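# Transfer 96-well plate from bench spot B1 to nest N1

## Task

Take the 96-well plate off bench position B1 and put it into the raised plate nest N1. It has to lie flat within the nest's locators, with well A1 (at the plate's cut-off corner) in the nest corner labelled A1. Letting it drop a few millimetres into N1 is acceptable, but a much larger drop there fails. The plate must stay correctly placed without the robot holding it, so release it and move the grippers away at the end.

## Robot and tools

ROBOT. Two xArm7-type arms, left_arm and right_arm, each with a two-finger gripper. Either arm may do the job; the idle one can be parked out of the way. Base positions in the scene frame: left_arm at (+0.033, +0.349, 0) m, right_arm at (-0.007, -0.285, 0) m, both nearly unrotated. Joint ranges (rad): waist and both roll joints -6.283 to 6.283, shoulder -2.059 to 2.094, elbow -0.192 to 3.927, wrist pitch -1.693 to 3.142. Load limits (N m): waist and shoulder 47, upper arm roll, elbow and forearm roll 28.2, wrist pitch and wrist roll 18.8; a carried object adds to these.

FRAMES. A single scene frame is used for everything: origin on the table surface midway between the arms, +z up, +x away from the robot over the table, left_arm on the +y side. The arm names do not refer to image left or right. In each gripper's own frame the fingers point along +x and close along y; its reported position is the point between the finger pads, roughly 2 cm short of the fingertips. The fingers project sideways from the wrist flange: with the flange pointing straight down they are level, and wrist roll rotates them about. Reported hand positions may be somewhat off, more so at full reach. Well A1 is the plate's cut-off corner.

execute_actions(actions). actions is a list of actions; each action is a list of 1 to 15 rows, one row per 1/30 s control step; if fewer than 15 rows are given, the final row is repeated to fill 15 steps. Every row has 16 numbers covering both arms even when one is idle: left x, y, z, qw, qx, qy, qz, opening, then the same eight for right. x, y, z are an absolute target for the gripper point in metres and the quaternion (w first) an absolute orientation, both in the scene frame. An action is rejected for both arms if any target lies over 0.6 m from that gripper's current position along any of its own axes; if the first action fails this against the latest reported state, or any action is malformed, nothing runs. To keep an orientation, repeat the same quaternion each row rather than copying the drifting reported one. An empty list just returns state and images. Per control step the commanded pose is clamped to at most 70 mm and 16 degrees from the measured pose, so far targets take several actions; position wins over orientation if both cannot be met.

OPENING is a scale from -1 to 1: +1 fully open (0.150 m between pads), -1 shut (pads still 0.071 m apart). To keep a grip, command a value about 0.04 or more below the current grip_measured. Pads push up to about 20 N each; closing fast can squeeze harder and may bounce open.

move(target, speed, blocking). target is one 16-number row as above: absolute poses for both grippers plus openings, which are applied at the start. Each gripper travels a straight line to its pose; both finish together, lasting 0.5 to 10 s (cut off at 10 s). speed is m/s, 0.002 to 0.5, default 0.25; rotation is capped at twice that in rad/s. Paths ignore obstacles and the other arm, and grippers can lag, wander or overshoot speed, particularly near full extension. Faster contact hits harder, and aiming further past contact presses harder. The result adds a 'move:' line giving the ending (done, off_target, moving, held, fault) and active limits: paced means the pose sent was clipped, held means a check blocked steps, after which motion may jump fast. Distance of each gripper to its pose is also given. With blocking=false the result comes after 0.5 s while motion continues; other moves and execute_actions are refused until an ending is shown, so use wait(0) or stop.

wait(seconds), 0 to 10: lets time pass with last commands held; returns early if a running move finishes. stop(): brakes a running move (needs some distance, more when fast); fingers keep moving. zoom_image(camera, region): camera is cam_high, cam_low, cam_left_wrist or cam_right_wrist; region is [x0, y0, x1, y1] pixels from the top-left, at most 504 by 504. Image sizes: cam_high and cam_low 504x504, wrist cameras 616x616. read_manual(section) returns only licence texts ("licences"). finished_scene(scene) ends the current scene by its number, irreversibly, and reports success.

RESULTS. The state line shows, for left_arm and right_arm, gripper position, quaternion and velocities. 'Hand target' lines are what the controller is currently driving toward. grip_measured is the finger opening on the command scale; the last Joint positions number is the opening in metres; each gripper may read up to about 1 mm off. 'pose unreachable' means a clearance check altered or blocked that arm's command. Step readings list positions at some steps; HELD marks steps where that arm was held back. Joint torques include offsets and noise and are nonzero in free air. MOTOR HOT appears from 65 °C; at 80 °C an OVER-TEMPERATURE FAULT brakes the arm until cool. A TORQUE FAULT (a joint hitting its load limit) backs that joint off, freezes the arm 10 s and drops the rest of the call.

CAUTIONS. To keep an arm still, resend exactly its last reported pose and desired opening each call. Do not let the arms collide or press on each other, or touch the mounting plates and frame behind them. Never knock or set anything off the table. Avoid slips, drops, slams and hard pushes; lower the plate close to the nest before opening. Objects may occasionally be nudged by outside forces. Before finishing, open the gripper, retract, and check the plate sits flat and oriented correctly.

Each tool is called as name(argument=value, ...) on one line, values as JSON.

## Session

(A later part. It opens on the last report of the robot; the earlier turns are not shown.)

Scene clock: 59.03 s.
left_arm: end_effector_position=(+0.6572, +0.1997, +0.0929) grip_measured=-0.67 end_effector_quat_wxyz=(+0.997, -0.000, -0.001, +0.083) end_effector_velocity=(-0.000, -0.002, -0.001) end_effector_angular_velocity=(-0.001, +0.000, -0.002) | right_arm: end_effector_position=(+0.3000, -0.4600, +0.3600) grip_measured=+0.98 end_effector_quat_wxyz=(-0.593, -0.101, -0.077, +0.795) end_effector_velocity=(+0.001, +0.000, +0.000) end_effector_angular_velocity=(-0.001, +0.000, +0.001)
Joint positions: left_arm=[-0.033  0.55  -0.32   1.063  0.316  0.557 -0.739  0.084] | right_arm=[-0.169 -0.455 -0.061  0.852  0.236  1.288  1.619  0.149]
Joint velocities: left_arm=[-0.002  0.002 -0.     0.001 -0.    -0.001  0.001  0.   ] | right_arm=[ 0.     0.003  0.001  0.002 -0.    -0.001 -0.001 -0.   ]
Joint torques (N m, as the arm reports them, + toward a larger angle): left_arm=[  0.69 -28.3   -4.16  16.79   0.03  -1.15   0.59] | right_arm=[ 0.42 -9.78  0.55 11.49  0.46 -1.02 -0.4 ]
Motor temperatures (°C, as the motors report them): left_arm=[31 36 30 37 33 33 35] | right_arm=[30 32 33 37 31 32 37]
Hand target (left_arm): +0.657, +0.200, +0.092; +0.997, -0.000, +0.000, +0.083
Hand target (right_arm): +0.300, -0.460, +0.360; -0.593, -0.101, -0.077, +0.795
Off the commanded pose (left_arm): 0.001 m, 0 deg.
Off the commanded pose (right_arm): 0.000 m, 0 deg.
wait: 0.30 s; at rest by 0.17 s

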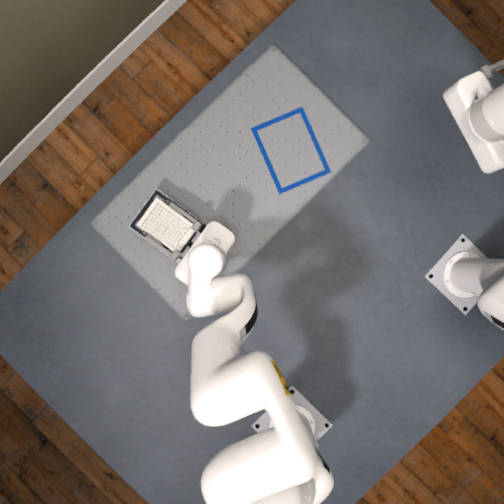

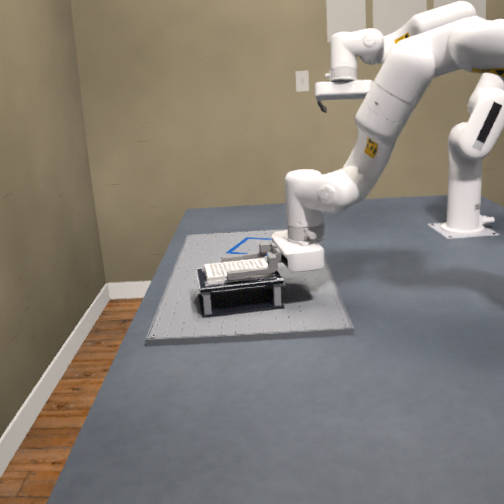

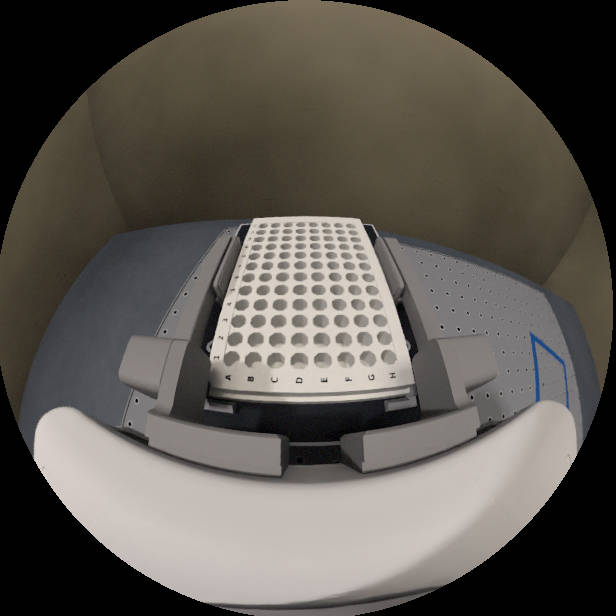

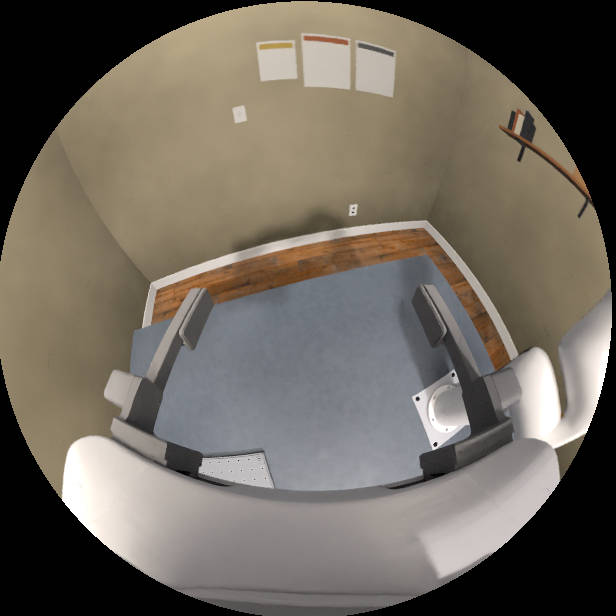

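execute_actions(actions=[[[0.6570,0.1996,0.0927,0.99653,0,0,0.08324,-0.74,0.30,-0.46,0.36,-0.593,-0.101,-0.077,0.795,1],[0.6570,0.1995,0.0930,0.99653,0,0,0.08324,-0.72,0.30,-0.46,0.36,-0.593,-0.101,-0.077,0.795,1],[0.6570,0.1995,0.0932,0.99653,0,0,0.08324,-0.70,0.30,-0.46,0.36,-0.593,-0.101,-0.077,0.795,1],[0.6570,0.1995,0.0932,0.99653,0,0,0.08324,-0.69,0.30,-0.46,0.36,-0.593,-0.101,-0.077,0.795,1],[0.6570,0.1995,0.0932,0.99653,0,0,0.08324,-0.68,0.30,-0.46,0.36,-0.593,-0.101,-0.077,0.795,1],[0.6570,0.1995,0.0932,0.99653,0,0,0.08324,-0.67,0.30,-0.46,0.36,-0.593,-0.101,-0.077,0.795,1],[0.6570,0.1995,0.0932,0.99653,0,0,0.08324,-0.66,0.30,-0.46,0.36,-0.593,-0.101,-0.077,0.795,1],[0.6570,0.1995,0.0932,0.99653,0,0,0.08324,-0.645,0.30,-0.46,0.36,-0.593,-0.101,-0.077,0.795,1],[0.6570,0.1995,0.0932,0.99653,0,0,0.08324,-0.62,0.30,-0.46,0.36,-0.593,-0.101,-0.077,0.795,1],[0.6570,0.1995,0.0932,0.99653,0,0,0.08324,-0.58,0.30,-0.46,0.36,-0.593,-0.101,-0.077,0.795,1],[0.6570,0.1995,0.0933,0.99653,0,0,0.08324,-0.52,0.30,-0.46,0.36,-0.593,-0.101,-0.077,0.795,1],[0.6570,0.1995,0.0935,0.99653,0,0,0.08324,-0.45,0.30,-0.46,0.36,-0.593,-0.101,-0.077,0.795,1],[0.6570,0.1995,0.0937,0.99653,0,0,0.08324,-0.38,0.30,-0.46,0.36,-0.593,-0.101,-0.077,0.795,1],[0.6570,0.1995,0.0940,0.99653,0,0,0.08324,-0.31,0.30,-0.46,0.36,-0.593,-0.101,-0.077,0.795,1],[0.6570,0.1995,0.0942,0.99653,0,0,0.08324,-0.25,0.30,-0.46,0.36,-0.593,-0.101,-0.077,0.795,1]]])

zoom_image(camera="cam_left_wrist", region=[170, 330, 450, 440])

zoom_image(camera="cam_low", region=[192, 250, 292, 295])

Scene clock: 61.57 s.
left_arm: end_effector_position=(+0.6558, +0.2005, +0.0908) grip_measured=-0.38 end_effector_quat_wxyz=(+0.996, +0.001, +0.003, +0.084) end_effector_velocity=(+0.007, -0.006, +0.020) end_effector_angular_velocity=(-0.010, -0.032, -0.005) | right_arm: end_effector_position=(+0.3000, -0.4600, +0.3600) grip_measured=+0.98 end_effector_quat_wxyz=(-0.593, -0.101, -0.077, +0.795) end_effector_velocity=(+0.000, -0.000, +0.001) end_effector_angular_velocity=(-0.002, -0.002, +0.001)
Joint positions: left_arm=[-0.033  0.551 -0.32   1.06   0.314  0.561 -0.738  0.095] | right_arm=[-0.169 -0.455 -0.061  0.852  0.236  1.288  1.619  0.149]
Joint velocities: left_arm=[ 0.    -0.024 -0.01   0.012 -0.005  0.002  0.003  0.072] | right_arm=[-0.    -0.     0.001  0.001 -0.001 -0.001 -0.     0.   ]
Joint torques (N m, as the arm reports them, + toward a larger angle): left_arm=[ -0.34 -31.53  -6.35  16.77   0.14  -1.38   0.59] | right_arm=[ 0.33 -9.8   0.63 11.34  0.53 -1.12 -0.39]
Motor temperatures (°C, as the motors report them): left_arm=[31 36 30 37 33 33 35] | right_arm=[30 32 33 37 31 32 37]
Hand target (left_arm): +0.657, +0.199, +0.094; +0.997, -0.000, -0.000, +0.083
Hand target (right_arm): +0.300, -0.460, +0.360; -0.593, -0.101, -0.077, +0.795
Off the commanded pose (left_arm): 0.004 m, 0 deg.
Off the commanded pose (right_arm): 0.000 m, 0 deg.
Step readings (end_effector_position):
0: left_arm (+0.6571, +0.1997, +0.0924) | right_arm (+0.3000, -0.4600, +0.3600)
1: left_arm (+0.6571, +0.1997, +0.0924) | right_arm (+0.3000, -0.4600, +0.3600)
2: left_arm (+0.6571, +0.1997, +0.0924) | right_arm (+0.3000, -0.4600, +0.3600)
4: left_arm (+0.6570, +0.1997, +0.0925) | right_arm (+0.3000, -0.4600, +0.3600)
8: left_arm (+0.6570, +0.1997, +0.0926) | right_arm (+0.3000, -0.4600, +0.3600)
15: end_effector_position above

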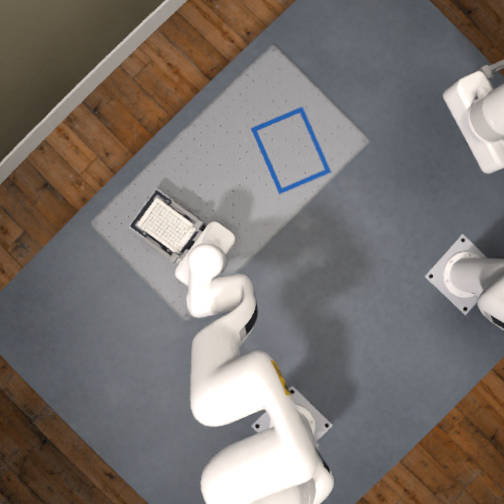

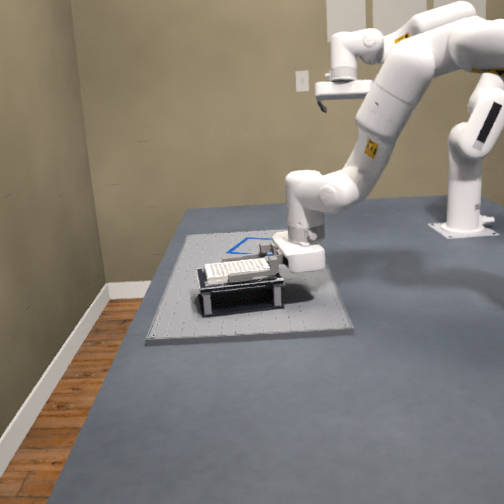

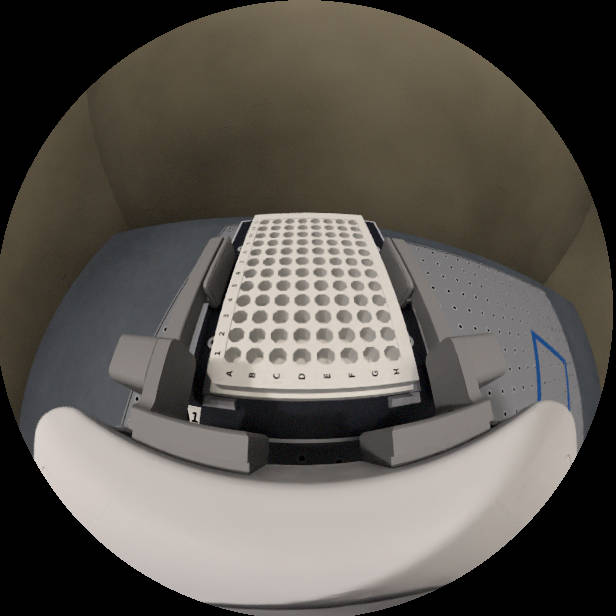

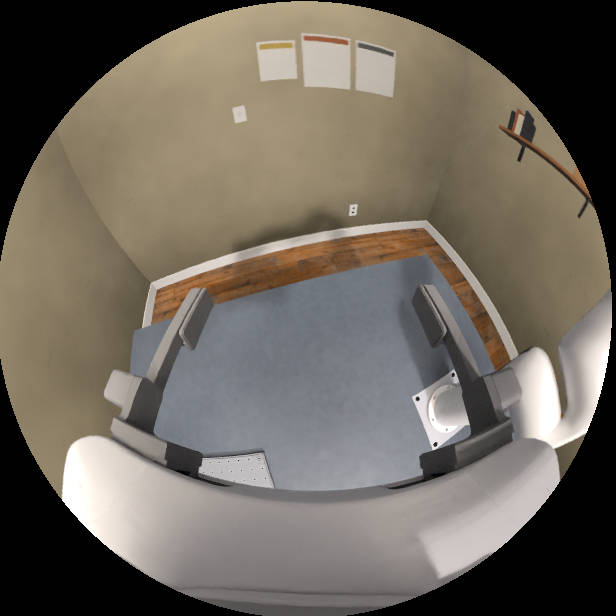

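Region (170, 330, 450, 440) of cam_left_wrist's 616x616 image, scaled by 1.800, with more detail than that image has; it fills the top 198 rows of this view, and the rest is white.

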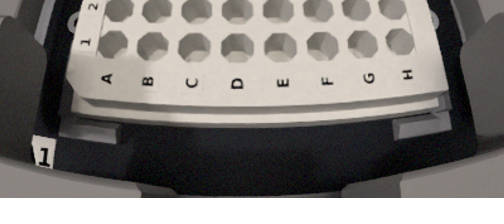

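Region (192, 250, 292, 295) of cam_low's 504x504 image, scaled by 5.040, with more detail than that image has; it fills the top 227 rows of this view, and the rest is white.

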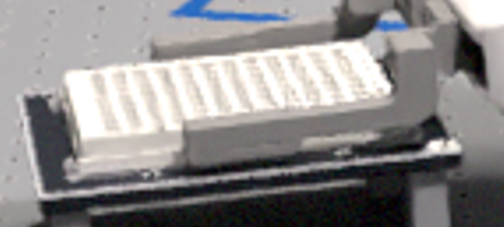

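move(target=[0.50,0.173,0.175,0.99653,0,0,0.08324,0.0,0.30,-0.46,0.36,-0.593,-0.101,-0.077,0.795,1], speed=0.2)

zoom_image(camera="cam_high", region=[120, 180, 220, 280])

zoom_image(camera="cam_low", region=[188, 245, 298, 300])

Scene clock: 63.77 s.
left_arm: end_effector_position=(+0.5000, +0.1719, +0.1746) grip_measured=+0.00 end_effector_quat_wxyz=(+0.997, -0.001, +0.000, +0.083) end_effector_velocity=(-0.002, -0.002, +0.002) end_effector_angular_velocity=(-0.002, +0.002, -0.004) | right_arm: end_effector_position=(+0.3000, -0.4600, +0.3600) grip_measured=+0.98 end_effector_quat_wxyz=(-0.593, -0.101, -0.077, +0.795) end_effector_velocity=(-0.000, +0.000, +0.000) end_effector_angular_velocity=(-0.001, -0.001, +0.000)
Joint positions: left_arm=[-0.066 -0.025 -0.506  0.574 -0.026  0.595 -0.711  0.111] | right_arm=[-0.169 -0.455 -0.061  0.852  0.236  1.288  1.619  0.149]
Joint velocities: left_arm=[-0.005 -0.011 -0.002 -0.004 -0.014  0.006  0.009  0.   ] | right_arm=[ 0.    -0.001  0.     0.    -0.     0.    -0.    -0.   ]
Joint torques (N m, as the arm reports them, + toward a larger angle): left_arm=[ -0.41 -16.38  -0.71  17.87   0.13  -1.33   0.46] | right_arm=[  0.59 -10.02   0.54  11.37   0.5   -1.07  -0.37]
Motor temperatures (°C, as the motors report them): left_arm=[31 36 30 37 33 33 35] | right_arm=[30 32 33 37 31 32 37]
Hand target (left_arm): +0.500, +0.172, +0.175; +0.997, -0.001, +0.000, +0.083
Hand target (right_arm): +0.300, -0.460, +0.360; -0.593, -0.101, -0.077, +0.795
Off the commanded pose (left_arm): 0.001 m, 0 deg.
Off the commanded pose (right_arm): 0.000 m, 0 deg.
move: done

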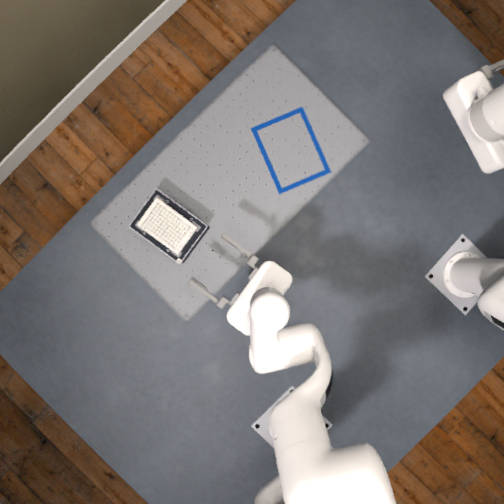

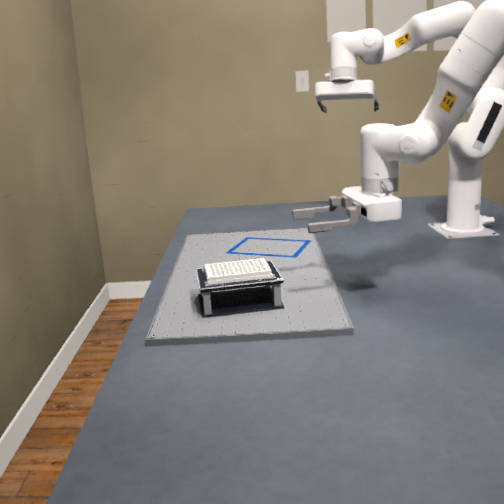

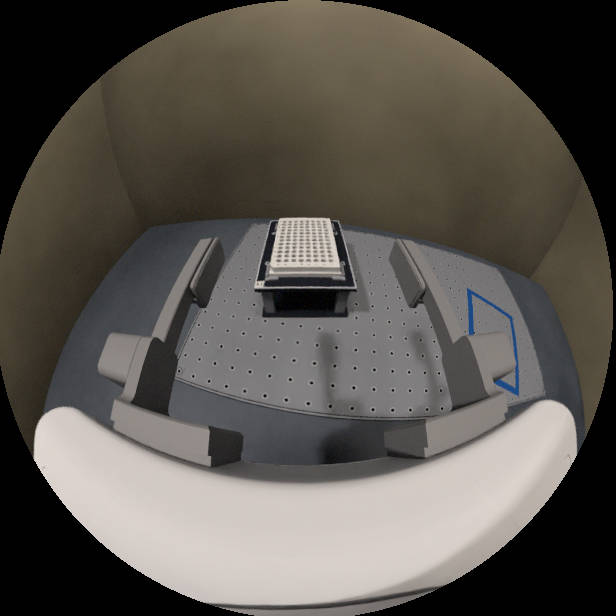

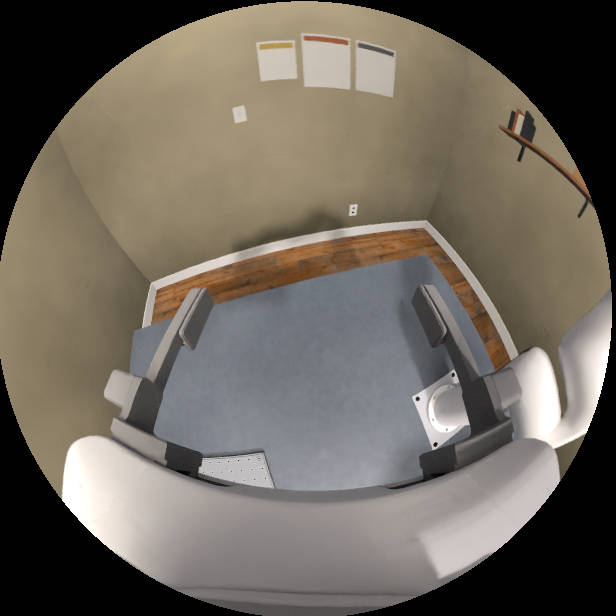

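Region (120, 180, 220, 280) of cam_high's 504x504 image, scaled by 5.040, with more detail than that image has.

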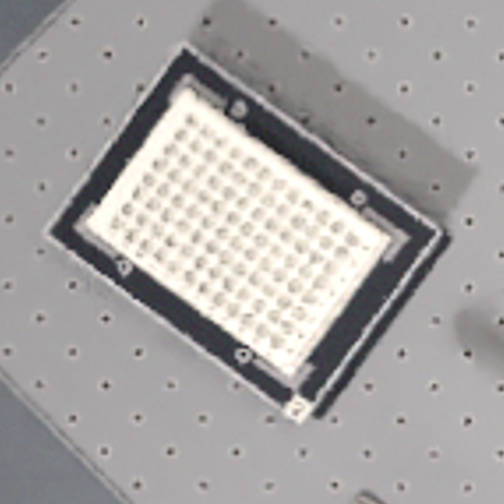

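Region (188, 245, 298, 300) of cam_low's 504x504 image, scaled by 4.582, with more detail than that image has.

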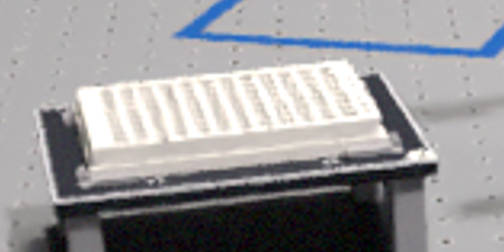

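zoom_image(camera="cam_left_wrist", region=[248, 210, 364, 300])

zoom_image(camera="cam_left_wrist", region=[252, 255, 358, 295])

zoom_image(camera="cam_low", region=[240, 255, 290, 290])

zoom_image(camera="cam_low", region=[195, 260, 245, 295])

Region (248, 210, 364, 300) of cam_left_wrist's 616x616 image, scaled by 4.345, with more detail than that image has; it fills the top 391 rows of this view, and the rest is white.

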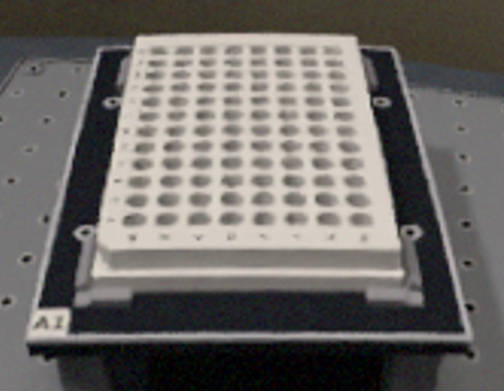

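Region (252, 255, 358, 295) of cam_left_wrist's 616x616 image, scaled by 4.755, with more detail than that image has; it fills the top 190 rows of this view, and the rest is white.

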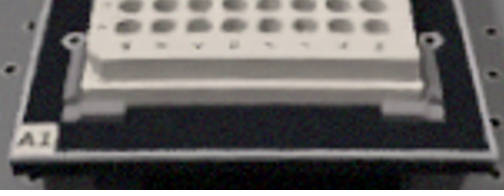

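Region (240, 255, 290, 290) of cam_low's 504x504 image, scaled by 10.080, with more detail than that image has; it fills the top 353 rows of this view, and the rest is white.

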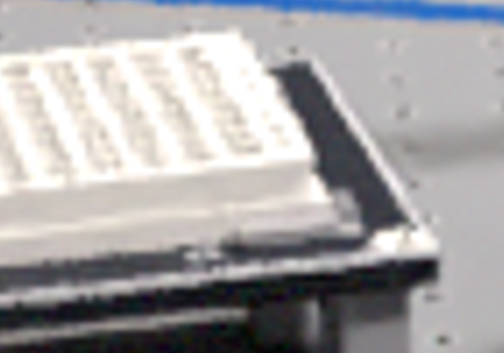

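Region (195, 260, 245, 295) of cam_low's 504x504 image, scaled by 10.080, with more detail than that image has; it fills the top 353 rows of this view, and the rest is white.

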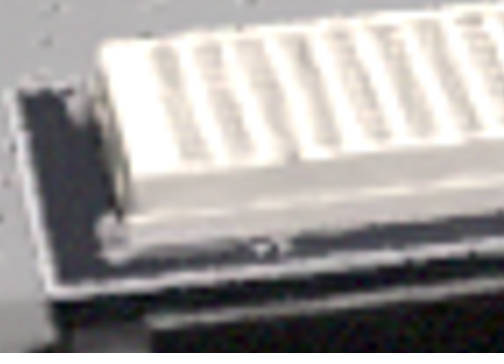

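zoom_image(camera="cam_left_wrist", region=[258, 258, 298, 288])

zoom_image(camera="cam_left_wrist", region=[314, 258, 354, 288])

zoom_image(camera="cam_high", region=[165, 210, 215, 270])

Region (258, 258, 298, 288) of cam_left_wrist's 616x616 image, scaled by 12.600, with more detail than that image has; it fills the top 378 rows of this view, and the rest is white.

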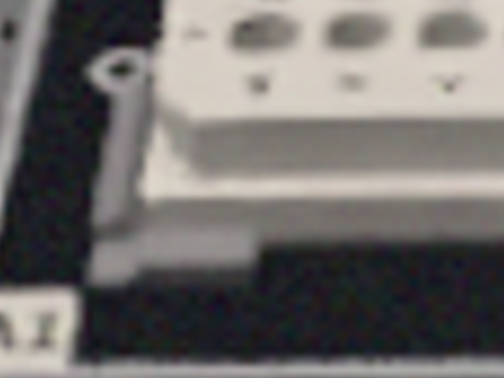

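Region (314, 258, 354, 288) of cam_left_wrist's 616x616 image, scaled by 12.600, with more detail than that image has; it fills the top 378 rows of this view, and the rest is white.

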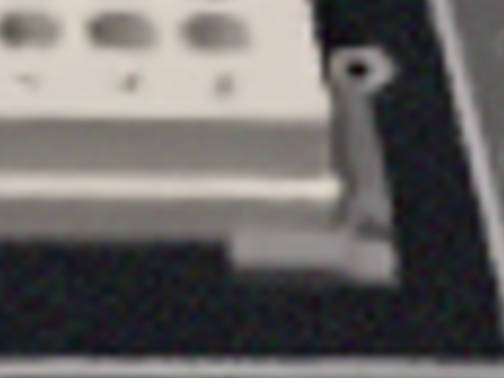

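Region (165, 210, 215, 270) of cam_high's 504x504 image, scaled by 8.400, with more detail than that image has.

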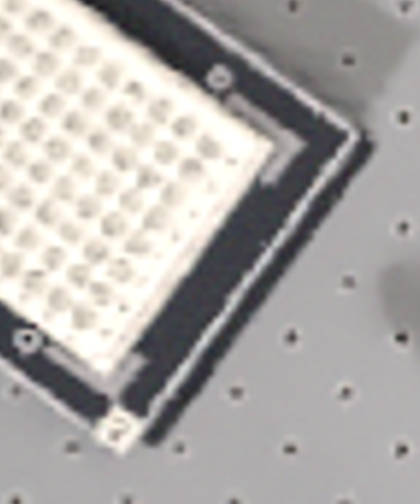

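move(target=[0.45,0.20,0.23,0.99653,0,0,0.08324,0.0,0.30,-0.46,0.36,-0.593,-0.101,-0.077,0.795,1], speed=0.2)

zoom_image(camera="cam_high", region=[120, 180, 220, 280])

Scene clock: 66.03 s.
left_arm: end_effector_position=(+0.4496, +0.1994, +0.2298) grip_measured=+0.00 end_effector_quat_wxyz=(+0.997, -0.001, +0.000, +0.083) end_effector_velocity=(-0.001, +0.001, +0.002) end_effector_angular_velocity=(-0.001, -0.000, -0.001) | right_arm: end_effector_position=(+0.3000, -0.4600, +0.3600) grip_measured=+0.98 end_effector_quat_wxyz=(-0.593, -0.101, -0.077, +0.795) end_effector_velocity=(-0.000, -0.001, -0.001) end_effector_angular_velocity=(+0.001, +0.003, -0.001)
Joint positions: left_arm=[-0.126 -0.4   -0.466  0.444 -0.244  0.819 -0.55   0.11 ] | right_arm=[-0.169 -0.455 -0.061  0.852  0.236  1.288  1.619  0.149]
Joint velocities: left_arm=[-0.002 -0.012  0.003 -0.001 -0.004  0.01   0.004  0.   ] | right_arm=[ 0.     0.002 -0.002 -0.001 -0.     0.001 -0.    -0.   ]
Joint torques (N m, as the arm reports them, + toward a larger angle): left_arm=[-0.44 -9.66  2.55 19.76  0.36 -1.39  0.56] | right_arm=[ 0.45 -9.93  0.56 11.35  0.49 -1.04 -0.43]
Motor temperatures (°C, as the motors report them): left_arm=[31 36 30 37 33 33 35] | right_arm=[30 32 33 37 31 32 37]
Hand target (left_arm): +0.449, +0.199, +0.230; +0.997, -0.001, -0.000, +0.083
Hand target (right_arm): +0.300, -0.460, +0.360; -0.593, -0.101, -0.077, +0.795
Off the commanded pose (left_arm): 0.001 m, 0 deg.
Off the commanded pose (right_arm): 0.000 m, 0 deg.
move: done

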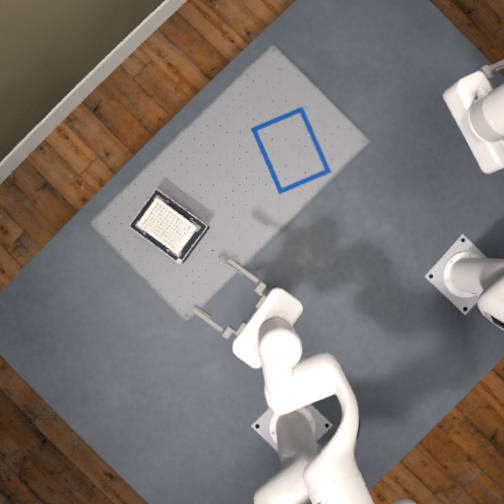

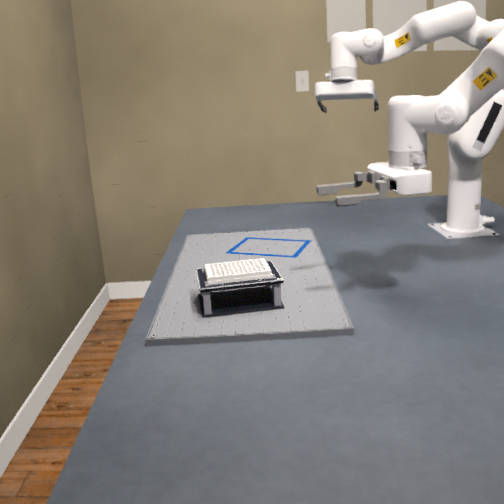

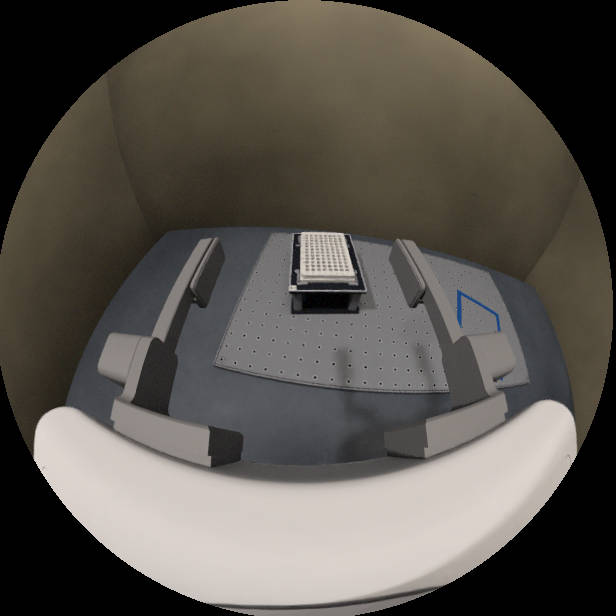

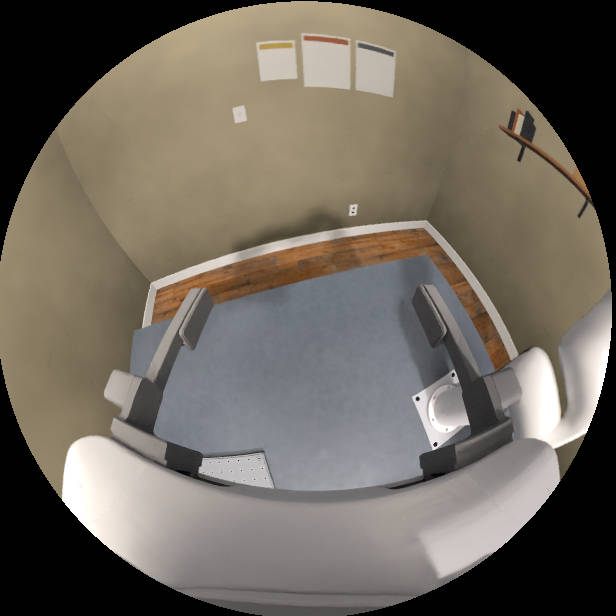

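Region (120, 180, 220, 280) of cam_high's 504x504 image, scaled by 5.040, with more detail than that image has.

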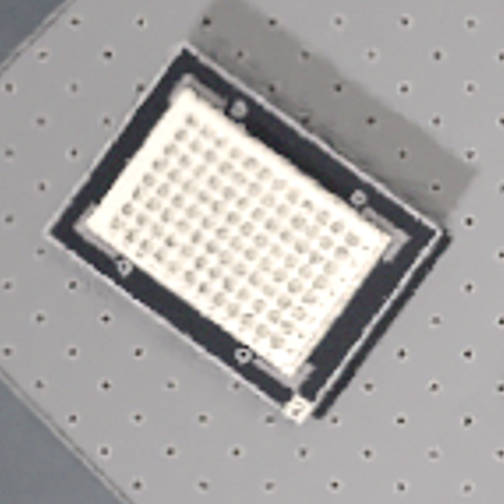

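The plate sits flat inside all four locators with A1 at the marked corner, and the arm is clear.

finished_scene(scene=2)

The scene is finished: the task was done.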